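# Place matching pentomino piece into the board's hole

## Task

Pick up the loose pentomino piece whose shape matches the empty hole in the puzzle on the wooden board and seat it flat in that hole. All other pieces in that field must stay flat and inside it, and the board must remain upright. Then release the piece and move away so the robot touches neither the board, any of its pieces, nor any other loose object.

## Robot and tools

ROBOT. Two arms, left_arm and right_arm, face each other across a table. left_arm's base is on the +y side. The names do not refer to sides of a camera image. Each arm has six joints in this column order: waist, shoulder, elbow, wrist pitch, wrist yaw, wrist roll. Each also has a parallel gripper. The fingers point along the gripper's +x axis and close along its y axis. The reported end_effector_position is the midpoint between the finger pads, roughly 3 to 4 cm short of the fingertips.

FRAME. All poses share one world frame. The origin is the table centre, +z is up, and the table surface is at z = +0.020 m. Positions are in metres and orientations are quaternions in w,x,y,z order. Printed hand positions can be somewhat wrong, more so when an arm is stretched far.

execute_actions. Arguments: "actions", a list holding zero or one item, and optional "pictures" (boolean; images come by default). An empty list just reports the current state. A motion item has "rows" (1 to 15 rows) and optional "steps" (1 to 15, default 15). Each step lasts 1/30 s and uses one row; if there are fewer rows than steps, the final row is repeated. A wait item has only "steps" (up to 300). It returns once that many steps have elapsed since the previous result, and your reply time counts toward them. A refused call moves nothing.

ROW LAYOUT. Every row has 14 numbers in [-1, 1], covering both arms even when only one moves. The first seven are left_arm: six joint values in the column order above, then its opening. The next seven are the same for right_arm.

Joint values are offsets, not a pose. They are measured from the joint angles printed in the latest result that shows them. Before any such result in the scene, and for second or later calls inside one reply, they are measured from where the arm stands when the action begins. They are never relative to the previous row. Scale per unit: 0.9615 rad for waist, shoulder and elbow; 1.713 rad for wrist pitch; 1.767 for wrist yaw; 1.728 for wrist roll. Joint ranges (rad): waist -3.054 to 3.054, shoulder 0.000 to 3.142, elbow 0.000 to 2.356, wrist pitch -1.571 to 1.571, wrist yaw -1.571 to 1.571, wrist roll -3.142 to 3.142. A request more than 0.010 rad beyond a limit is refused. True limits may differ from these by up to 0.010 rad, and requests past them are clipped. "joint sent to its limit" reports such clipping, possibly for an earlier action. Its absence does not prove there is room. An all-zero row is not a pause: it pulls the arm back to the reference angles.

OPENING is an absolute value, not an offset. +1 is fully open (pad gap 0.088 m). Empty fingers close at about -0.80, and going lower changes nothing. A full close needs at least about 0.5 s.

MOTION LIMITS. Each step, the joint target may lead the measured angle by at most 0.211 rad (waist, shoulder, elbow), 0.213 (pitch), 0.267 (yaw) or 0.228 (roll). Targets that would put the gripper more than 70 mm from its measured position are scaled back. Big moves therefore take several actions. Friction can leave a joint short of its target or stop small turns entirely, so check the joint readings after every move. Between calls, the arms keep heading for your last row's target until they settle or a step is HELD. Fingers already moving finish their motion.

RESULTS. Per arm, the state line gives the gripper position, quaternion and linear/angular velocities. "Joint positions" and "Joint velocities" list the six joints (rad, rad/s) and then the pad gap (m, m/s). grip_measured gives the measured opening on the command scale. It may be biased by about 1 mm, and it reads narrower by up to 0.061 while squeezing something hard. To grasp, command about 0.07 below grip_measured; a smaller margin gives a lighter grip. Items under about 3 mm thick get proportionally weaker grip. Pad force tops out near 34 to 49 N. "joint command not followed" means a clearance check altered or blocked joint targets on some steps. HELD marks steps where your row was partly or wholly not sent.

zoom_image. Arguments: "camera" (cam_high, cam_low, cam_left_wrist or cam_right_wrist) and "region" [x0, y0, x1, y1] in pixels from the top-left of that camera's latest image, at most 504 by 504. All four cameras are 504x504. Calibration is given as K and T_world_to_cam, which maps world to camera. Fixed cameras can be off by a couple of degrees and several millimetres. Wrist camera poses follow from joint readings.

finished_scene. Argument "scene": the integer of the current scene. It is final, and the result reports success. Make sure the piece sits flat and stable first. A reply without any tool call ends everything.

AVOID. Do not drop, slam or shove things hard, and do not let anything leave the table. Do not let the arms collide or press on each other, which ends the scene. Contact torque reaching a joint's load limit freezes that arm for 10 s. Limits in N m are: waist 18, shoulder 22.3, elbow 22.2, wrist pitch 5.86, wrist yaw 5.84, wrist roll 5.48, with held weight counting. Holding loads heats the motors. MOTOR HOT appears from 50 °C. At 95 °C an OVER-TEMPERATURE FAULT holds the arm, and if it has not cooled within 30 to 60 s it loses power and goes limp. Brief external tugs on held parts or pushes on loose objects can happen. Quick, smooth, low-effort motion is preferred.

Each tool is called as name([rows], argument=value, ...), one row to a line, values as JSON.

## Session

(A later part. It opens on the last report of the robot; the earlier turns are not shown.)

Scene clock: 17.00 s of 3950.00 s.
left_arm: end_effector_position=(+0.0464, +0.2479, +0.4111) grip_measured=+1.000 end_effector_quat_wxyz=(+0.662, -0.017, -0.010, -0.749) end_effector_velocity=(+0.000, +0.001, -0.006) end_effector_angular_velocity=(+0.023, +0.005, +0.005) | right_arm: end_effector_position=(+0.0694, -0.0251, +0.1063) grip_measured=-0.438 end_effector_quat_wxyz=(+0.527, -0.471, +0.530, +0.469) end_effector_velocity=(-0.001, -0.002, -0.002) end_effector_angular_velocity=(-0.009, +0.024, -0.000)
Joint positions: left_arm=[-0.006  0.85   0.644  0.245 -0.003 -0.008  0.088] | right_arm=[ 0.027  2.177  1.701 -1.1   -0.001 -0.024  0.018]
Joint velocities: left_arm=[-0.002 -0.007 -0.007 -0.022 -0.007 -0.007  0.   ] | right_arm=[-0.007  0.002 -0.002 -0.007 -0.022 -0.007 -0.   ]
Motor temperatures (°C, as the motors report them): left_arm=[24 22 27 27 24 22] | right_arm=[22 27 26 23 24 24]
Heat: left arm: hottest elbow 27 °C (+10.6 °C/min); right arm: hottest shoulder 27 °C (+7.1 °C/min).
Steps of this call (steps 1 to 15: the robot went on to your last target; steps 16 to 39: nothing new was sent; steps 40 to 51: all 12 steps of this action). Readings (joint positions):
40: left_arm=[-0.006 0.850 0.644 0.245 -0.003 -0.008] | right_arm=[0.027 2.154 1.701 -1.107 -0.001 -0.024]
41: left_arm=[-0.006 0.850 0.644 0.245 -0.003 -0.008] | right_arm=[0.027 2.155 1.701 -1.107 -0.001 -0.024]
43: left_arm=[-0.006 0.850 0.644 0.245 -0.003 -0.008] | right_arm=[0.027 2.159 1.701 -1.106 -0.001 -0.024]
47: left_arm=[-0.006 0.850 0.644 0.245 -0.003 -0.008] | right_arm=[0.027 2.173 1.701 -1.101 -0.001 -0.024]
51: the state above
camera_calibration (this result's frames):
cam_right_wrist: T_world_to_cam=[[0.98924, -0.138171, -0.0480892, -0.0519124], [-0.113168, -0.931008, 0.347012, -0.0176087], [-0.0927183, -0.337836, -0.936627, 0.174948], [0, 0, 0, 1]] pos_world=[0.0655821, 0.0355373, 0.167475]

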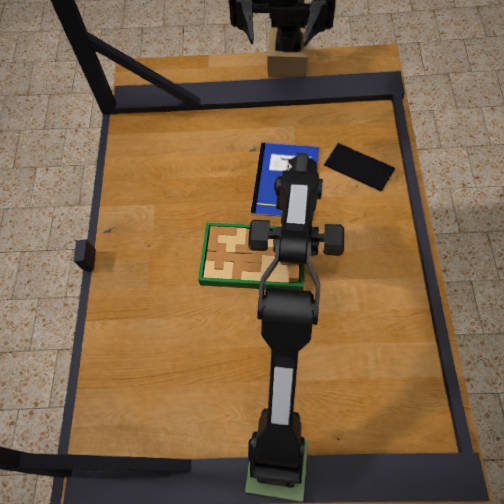

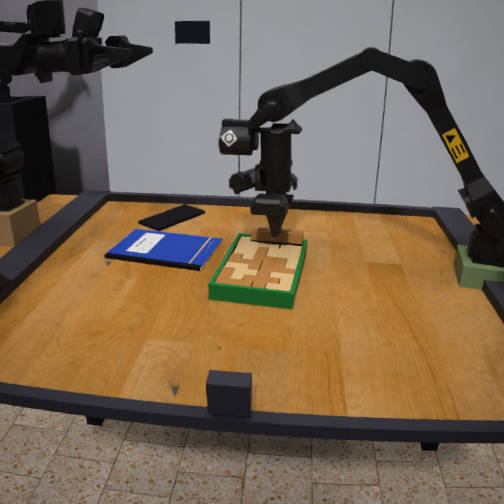

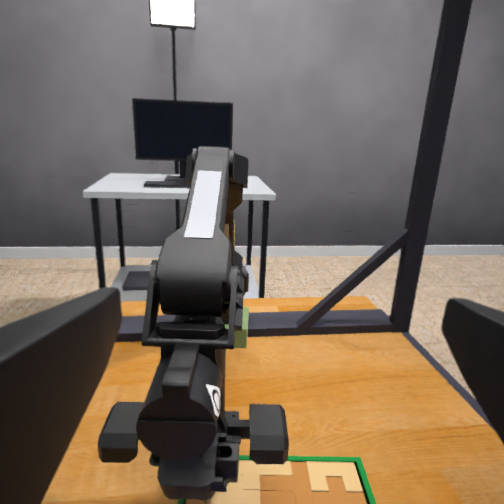

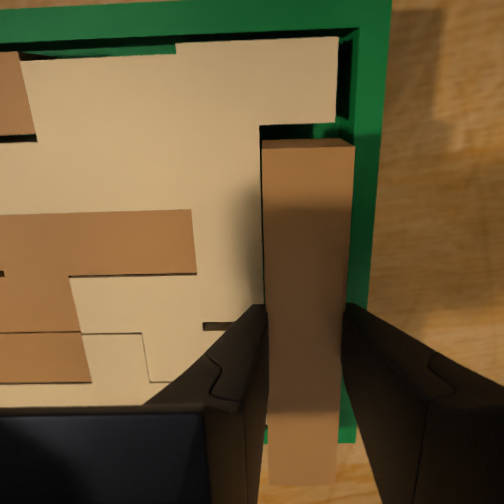

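execute_actions([
  {"rows":[[0,0,0,0,0,0,1,0,0,0.012,0,0,0,-0.52]],"steps":8},
])

Scene clock: 18.03 s of 3950.00 s.
left_arm: end_effector_position=(+0.0464, +0.2479, +0.4111) grip_measured=+1.000 end_effector_quat_wxyz=(+0.662, -0.017, -0.010, -0.749) end_effector_velocity=(+0.000, +0.000, -0.002) end_effector_angular_velocity=(+0.008, +0.007, +0.005) | right_arm: end_effector_position=(+0.0696, -0.0237, +0.1075) grip_measured=-0.438 end_effector_quat_wxyz=(+0.528, -0.470, +0.528, +0.470) end_effector_velocity=(+0.001, +0.004, +0.003) end_effector_angular_velocity=(+0.016, -0.010, +0.024)
Joint positions: left_arm=[-0.006  0.85   0.644  0.245 -0.003 -0.008  0.088] | right_arm=[ 0.027  2.177  1.706 -1.099 -0.001 -0.024  0.018]
Joint velocities: left_arm=[-0.002 -0.002 -0.002 -0.007 -0.007 -0.007  0.   ] | right_arm=[ 0.002 -0.002  0.007  0.007  0.007 -0.022 -0.   ]
Motor temperatures (°C, as the motors report them): left_arm=[24 22 27 27 24 22] | right_arm=[22 27 26 23 24 24]
Heat: left arm: hottest elbow 27 °C (+10.0 °C/min); right arm: hottest shoulder 27 °C (+6.7 °C/min).
Steps of this call (steps 1 to 15: the robot went on to your last target; steps 16 to 23: nothing new was sent; steps 24 to 31: all 8 steps of this action). Readings (joint positions):
24: left_arm=[-0.006 0.850 0.644 0.245 -0.003 -0.008] | right_arm=[0.027 2.177 1.701 -1.099 -0.001 -0.024]
25: left_arm=[-0.006 0.850 0.644 0.245 -0.003 -0.008] | right_arm=[0.027 2.177 1.702 -1.099 -0.001 -0.024]
27: left_arm=[-0.006 0.850 0.644 0.245 -0.003 -0.008] | right_arm=[0.027 2.177 1.704 -1.099 -0.001 -0.024]
31: the state above
camera_calibration (this result's frames):
cam_right_wrist: T_world_to_cam=[[0.989276, -0.137916, -0.0480776, -0.0518547], [-0.113426, -0.93283, 0.341999, -0.0161533], [-0.0920155, -0.332878, -0.93847, 0.176859], [0, 0, 0, 1]] pos_world=[0.0657402, 0.0366525, 0.169008]

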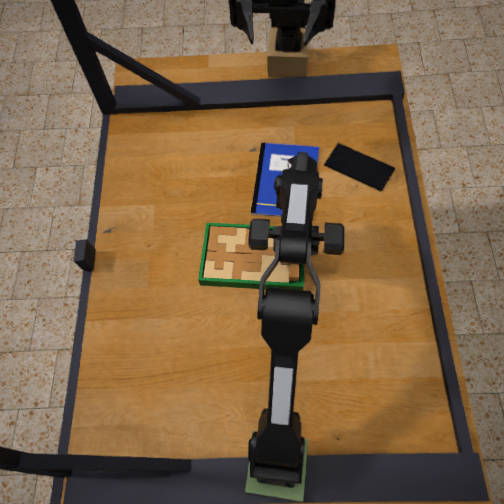

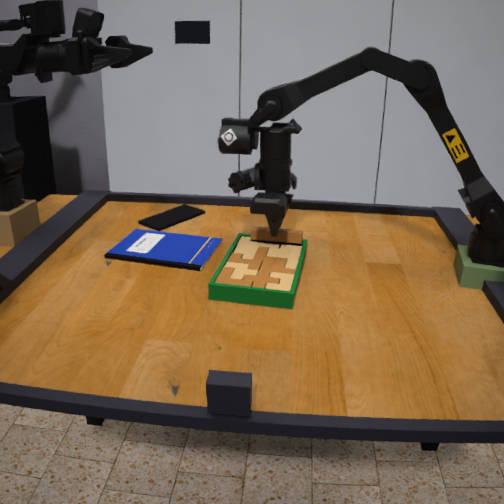

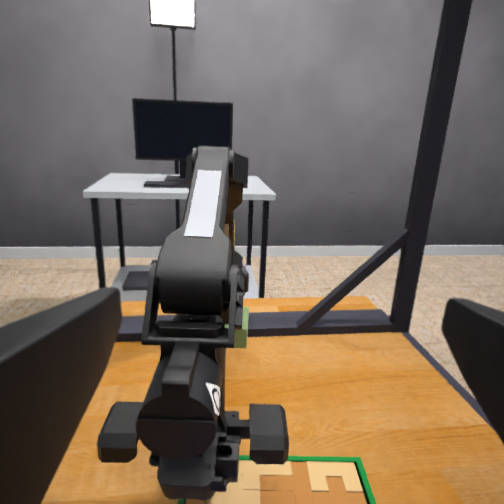

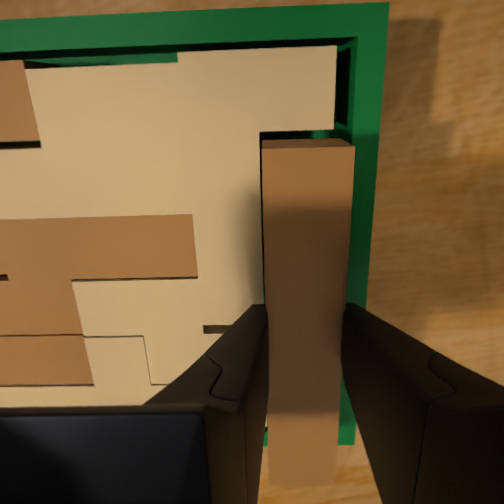

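execute_actions([
  {"rows":[[0,0,0,0,0,0,1,0,0.02,-0.012,0,0,0,-0.52],[0,0,0,0,0,0,1,0,0.022,-0.015,0,0,0,-0.52],[0,0,0,0,0,0,1,0,0.024,-0.018,0.002,0,0,-0.52],[0,0,0,0,0,0,1,0,0.026,-0.021,0.005,0,0,-0.52],[0,0,0,0,0,0,1,0,0.028,-0.024,0.008,0,0,-0.52],[0,0,0,0,0,0,1,0,0.03,-0.027,0.011,0,0,-0.52],[0,0,0,0,0,0,1,0,0.03,-0.03,0.014,0,0,-0.52],[0,0,0,0,0,0,1,0,0.03,-0.031,0.016,0,0,-0.52]],"steps":13},
])

Scene clock: 19.60 s of 3950.00 s.
left_arm: end_effector_position=(+0.0464, +0.2479, +0.4111) grip_measured=+1.000 end_effector_quat_wxyz=(+0.662, -0.017, -0.010, -0.749) end_effector_velocity=(+0.000, -0.001, -0.003) end_effector_angular_velocity=(+0.015, +0.021, +0.004) | right_arm: end_effector_position=(+0.0695, -0.0248, +0.0986) grip_measured=-0.438 end_effector_quat_wxyz=(+0.527, -0.471, +0.530, +0.469) end_effector_velocity=(+0.002, -0.004, -0.005) end_effector_angular_velocity=(-0.013, -0.006, +0.005)
Joint positions: left_arm=[-0.006  0.85   0.644  0.245 -0.003 -0.008  0.088] | right_arm=[ 0.027  2.187  1.686 -1.076 -0.001 -0.024  0.018]
Joint velocities: left_arm=[-0.002  0.002 -0.002 -0.007 -0.007 -0.022  0.   ] | right_arm=[-0.002  0.002 -0.017  0.007  0.007 -0.007 -0.   ]
Motor temperatures (°C, as the motors report them): left_arm=[24 22 27 27 24 22] | right_arm=[22 27 26 23 24 24]
Heat: left arm: hottest elbow 27 °C (+9.2 °C/min); right arm: hottest shoulder 27 °C (+6.1 °C/min).
Steps of this call (steps 1 to 15: the robot went on to your last target; steps 16 to 34: nothing new was sent; steps 35 to 47: all 13 steps of this action). Readings (joint positions):
35: left_arm=[-0.006 0.850 0.644 0.245 -0.003 -0.008] | right_arm=[0.027 2.177 1.707 -1.099 -0.001 -0.024]
36: left_arm=[-0.006 0.850 0.644 0.245 -0.003 -0.008] | right_arm=[0.027 2.177 1.707 -1.099 -0.001 -0.024]
38: left_arm=[-0.006 0.850 0.644 0.245 -0.003 -0.008] | right_arm=[0.027 2.177 1.705 -1.098 -0.001 -0.024]
42: left_arm=[-0.006 0.850 0.644 0.245 -0.003 -0.008] | right_arm=[0.027 2.181 1.694 -1.084 -0.001 -0.024]
47: the state above
camera_calibration (this result's frames):
cam_right_wrist: T_world_to_cam=[[0.989233, -0.138225, -0.0480915, -0.052282], [-0.113112, -0.930614, 0.348085, -0.0147356], [-0.0928687, -0.338897, -0.936229, 0.167838], [0, 0, 0, 1]] pos_world=[0.0656392, 0.0359401, 0.15975]

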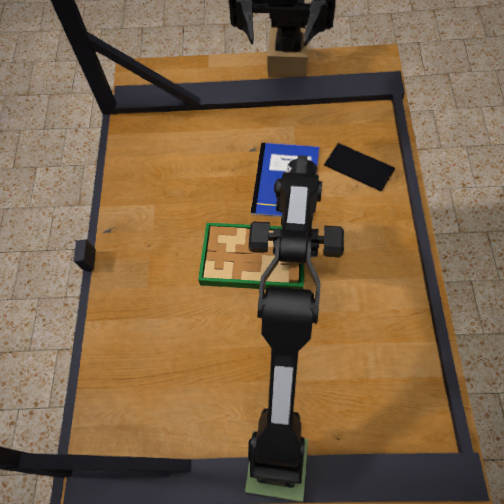

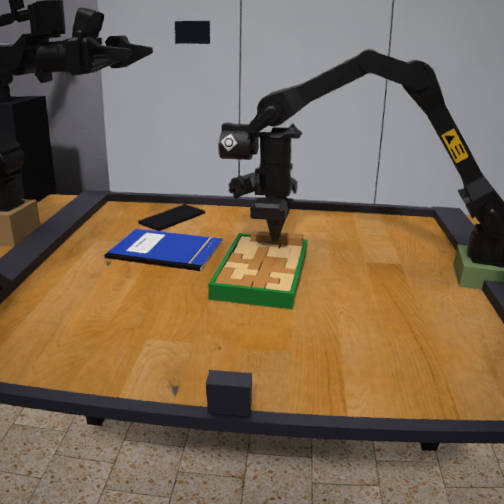

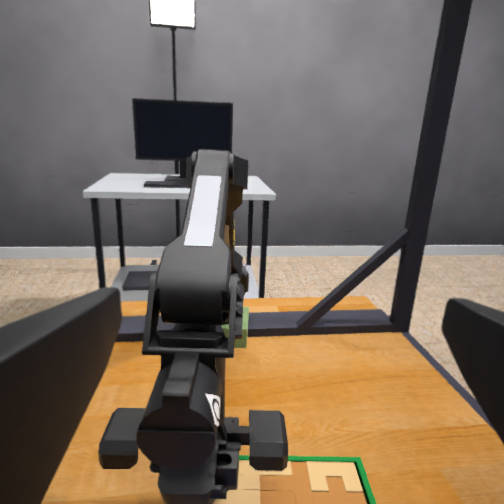

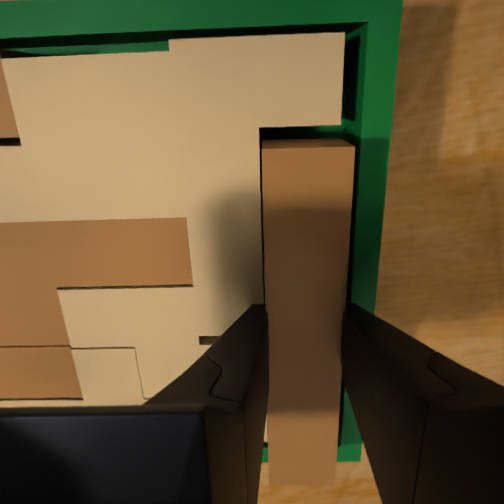

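zoom_image(camera="cam_low", region=[220, 200, 330, 280])

Region (220, 200, 330, 280) of cam_low's 504x504 image, scaled by 4.582, with more detail than that image has; it fills the top 367 rows of this view, and the rest is white.

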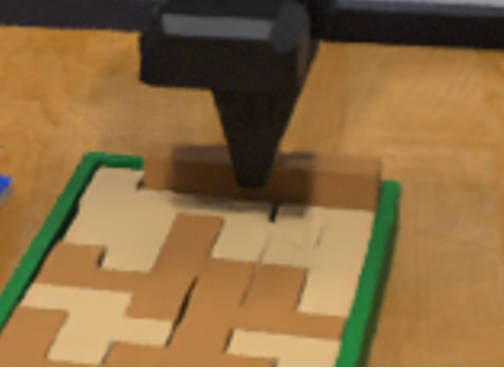

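execute_actions([
  {"rows":[[0,0,0,0,0,0,1,0,0,0,0,0,0,-0.42],[0,0,0,0,0,0,1,0,0,0,0,0,0,-0.38],[0,0,0,0,0,0,1,0,0,0,0,0,0,-0.33],[0,0,0,0,0,0,1,0,0,0,0,0,0,-0.27],[0,0,0,0,0,0,1,0,0,0,0,0,0,-0.2],[0,0,0,0,0,0,1,0,0,0,0,0,0,-0.1]],"steps":12},
])

Scene clock: 20.90 s of 3950.00 s.
left_arm: end_effector_position=(+0.0464, +0.2479, +0.4111) grip_measured=+1.000 end_effector_quat_wxyz=(+0.662, -0.017, -0.010, -0.749) end_effector_velocity=(+0.000, +0.001, +0.001) end_effector_angular_velocity=(-0.006, +0.008, +0.005) | right_arm: end_effector_position=(+0.0695, -0.0246, +0.0985) grip_measured=-0.131 end_effector_quat_wxyz=(+0.527, -0.471, +0.530, +0.469) end_effector_velocity=(-0.000, -0.002, +0.002) end_effector_angular_velocity=(-0.001, +0.008, +0.020)
Joint positions: left_arm=[-0.006  0.85   0.644  0.245 -0.003 -0.008  0.088] | right_arm=[ 0.027  2.187  1.685 -1.074 -0.001 -0.024  0.033]
Joint velocities: left_arm=[-0.002 -0.002 -0.002  0.007 -0.007 -0.007  0.   ] | right_arm=[-0.002 -0.007 -0.002 -0.007 -0.007 -0.022  0.013]
Motor temperatures (°C, as the motors report them): left_arm=[24 22 27 27 24 22] | right_arm=[22 28 26 23 24 24]
Heat: left arm: hottest elbow 27 °C (+8.6 °C/min); right arm: hottest shoulder 28 °C (+8.6 °C/min).
Steps of this call (steps 1 to 15: the robot went on to your last target; steps 16 to 27: nothing new was sent; steps 28 to 39: all 12 steps of this action). Readings (joint positions):
28: left_arm=[-0.006 0.850 0.644 0.245 -0.003 -0.008] | right_arm=[0.027 2.187 1.685 -1.073 -0.001 -0.024]
29: left_arm=[-0.006 0.850 0.644 0.245 -0.003 -0.008] | right_arm=[0.027 2.187 1.685 -1.073 -0.001 -0.024]
31: left_arm=[-0.006 0.850 0.644 0.245 -0.003 -0.008] | right_arm=[0.027 2.187 1.685 -1.073 -0.001 -0.024]
35: left_arm=[-0.006 0.850 0.644 0.245 -0.003 -0.008] | right_arm=[0.027 2.187 1.685 -1.073 -0.001 -0.024]
39: the state above
camera_calibration (this result's frames):
cam_right_wrist: T_world_to_cam=[[0.98924, -0.138171, -0.0480892, -0.0522908], [-0.113168, -0.931008, 0.347012, -0.0143831], [-0.0927183, -0.337836, -0.936627, 0.167788], [0, 0, 0, 1]] pos_world=[0.0656574, 0.0360689, 0.159631]

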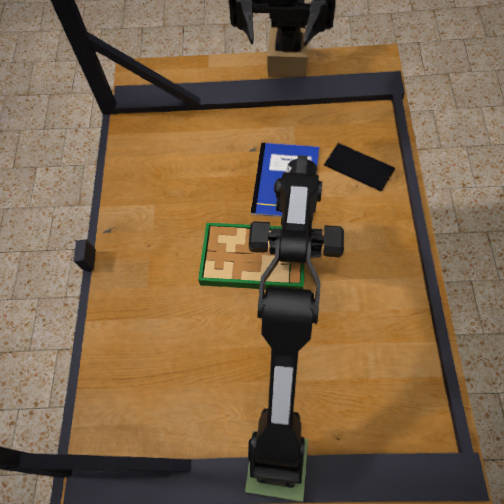

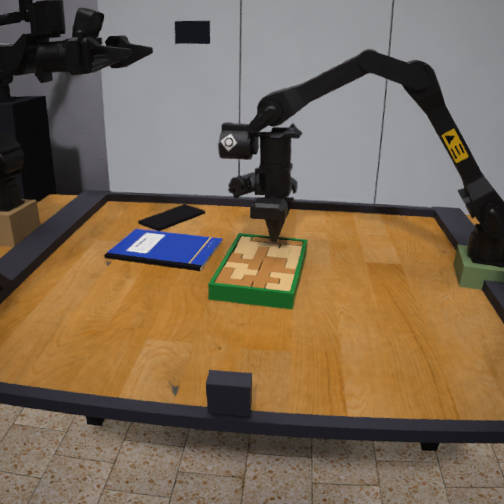

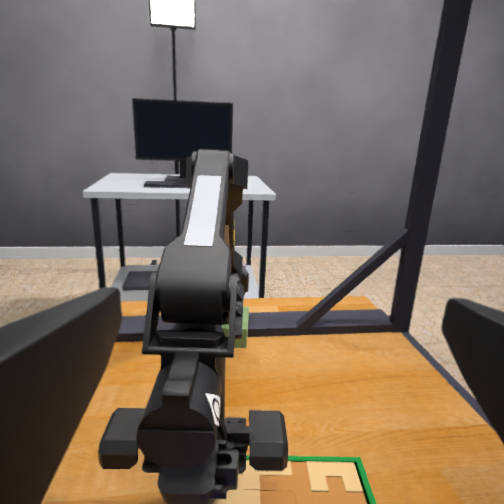

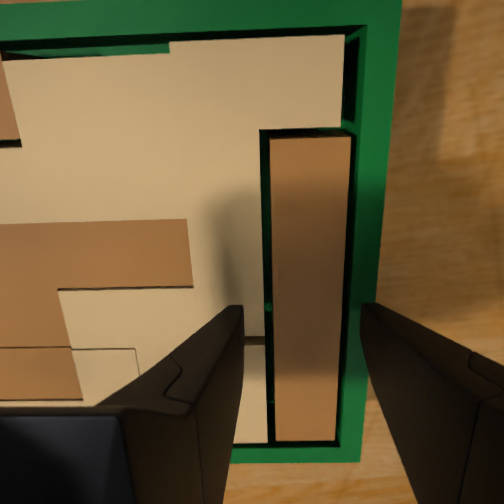

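Dropped in. Lift.

execute_actions([
  {"rows":[[0,0,0,0,0,0,1,0,-0.05,0.02,0,0,0,-0.1],[0,0,0,0,0,0,1,0,-0.1,0.04,0,0,0,-0.1],[0,0,0,0,0,0,1,0,-0.25,0.04,0,0,0,-0.1]],"steps":15},
])

zoom_image(camera="cam_low", region=[200, 215, 320, 315])

Scene clock: 22.10 s of 3950.00 s.
left_arm: end_effector_position=(+0.0464, +0.2479, +0.4111) grip_measured=+1.000 end_effector_quat_wxyz=(+0.662, -0.017, -0.010, -0.749) end_effector_velocity=(+0.000, +0.000, -0.002) end_effector_angular_velocity=(+0.006, -0.008, +0.005) | right_arm: end_effector_position=(+0.0716, -0.0100, +0.2120) grip_measured=-0.102 end_effector_quat_wxyz=(+0.601, -0.398, +0.444, +0.532) end_effector_velocity=(-0.003, -0.019, -0.029) end_effector_angular_velocity=(-0.113, +0.021, +0.007)
Joint positions: left_arm=[-0.006  0.85   0.644  0.245 -0.003 -0.008  0.088] | right_arm=[ 0.027  1.939  1.732 -1.072 -0.001 -0.024  0.034]
Joint velocities: left_arm=[-0.002 -0.002 -0.002 -0.007 -0.007  0.007  0.   ] | right_arm=[-0.002  0.017 -0.061 -0.037 -0.007 -0.007 -0.   ]
Motor temperatures (°C, as the motors report them): left_arm=[24 22 27 27 24 22] | right_arm=[22 28 26 23 24 24]
Heat: left arm: hottest elbow 27 °C (+8.1 °C/min); right arm: hottest shoulder 28 °C (+8.1 °C/min).
Steps of this call (steps 1 to 15: the robot went on to your last target; steps 16 to 21: nothing new was sent; steps 22 to 36: all 15 steps of this action). Readings (joint positions):
22: left_arm=[-0.006 0.850 0.644 0.245 -0.003 -0.008] | right_arm=[0.027 2.185 1.686 -1.074 -0.001 -0.024]
23: left_arm=[-0.006 0.850 0.644 0.245 -0.003 -0.008] | right_arm=[0.027 2.178 1.688 -1.074 -0.001 -0.024]
25: left_arm=[-0.006 0.850 0.644 0.245 -0.003 -0.008] | right_arm=[0.027 2.141 1.689 -1.076 -0.001 -0.024]
29: left_arm=[-0.006 0.850 0.644 0.245 -0.003 -0.008] | right_arm=[0.027 2.012 1.711 -1.073 -0.001 -0.024]
36: the state above
camera_calibration (this result's frames):
cam_right_wrist: T_world_to_cam=[[0.991199, -0.124352, -0.0453955, -0.0474321], [-0.121655, -0.990877, 0.057998, 0.0213098], [-0.0521935, -0.051965, -0.997284, 0.29211], [0, 0, 0, 1]] pos_world=[0.0648533, 0.0303967, 0.287928]

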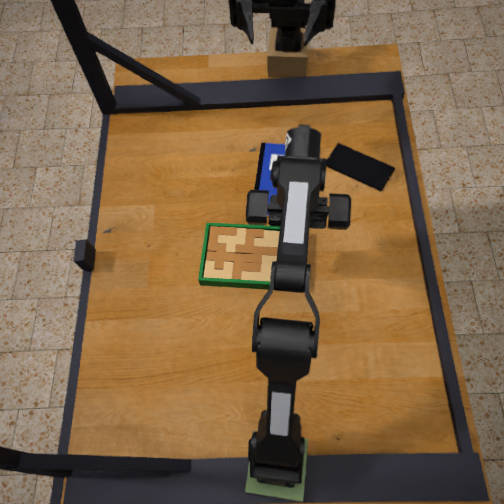

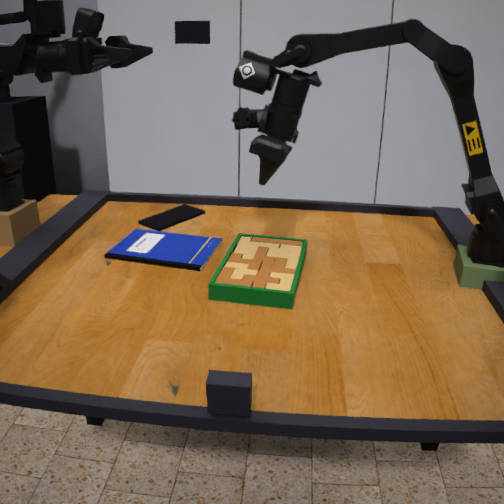

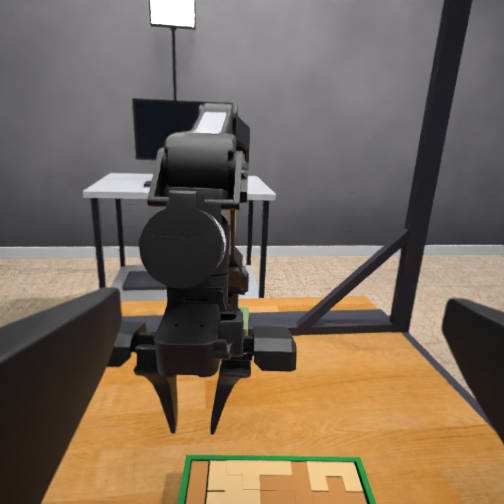

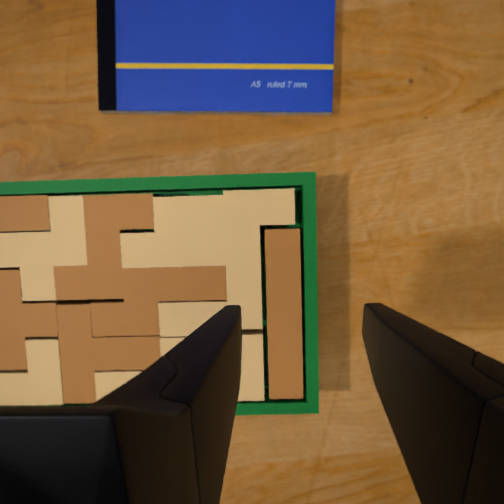

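Region (200, 215, 320, 315) of cam_low's 504x504 image, scaled by 4.200, with more detail than that image has.

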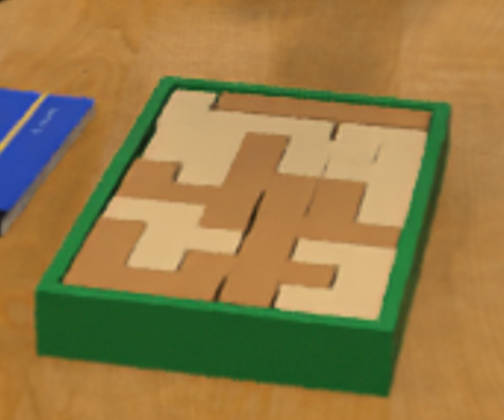

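finished_scene(scene=2)

The scene is finished: the task was done.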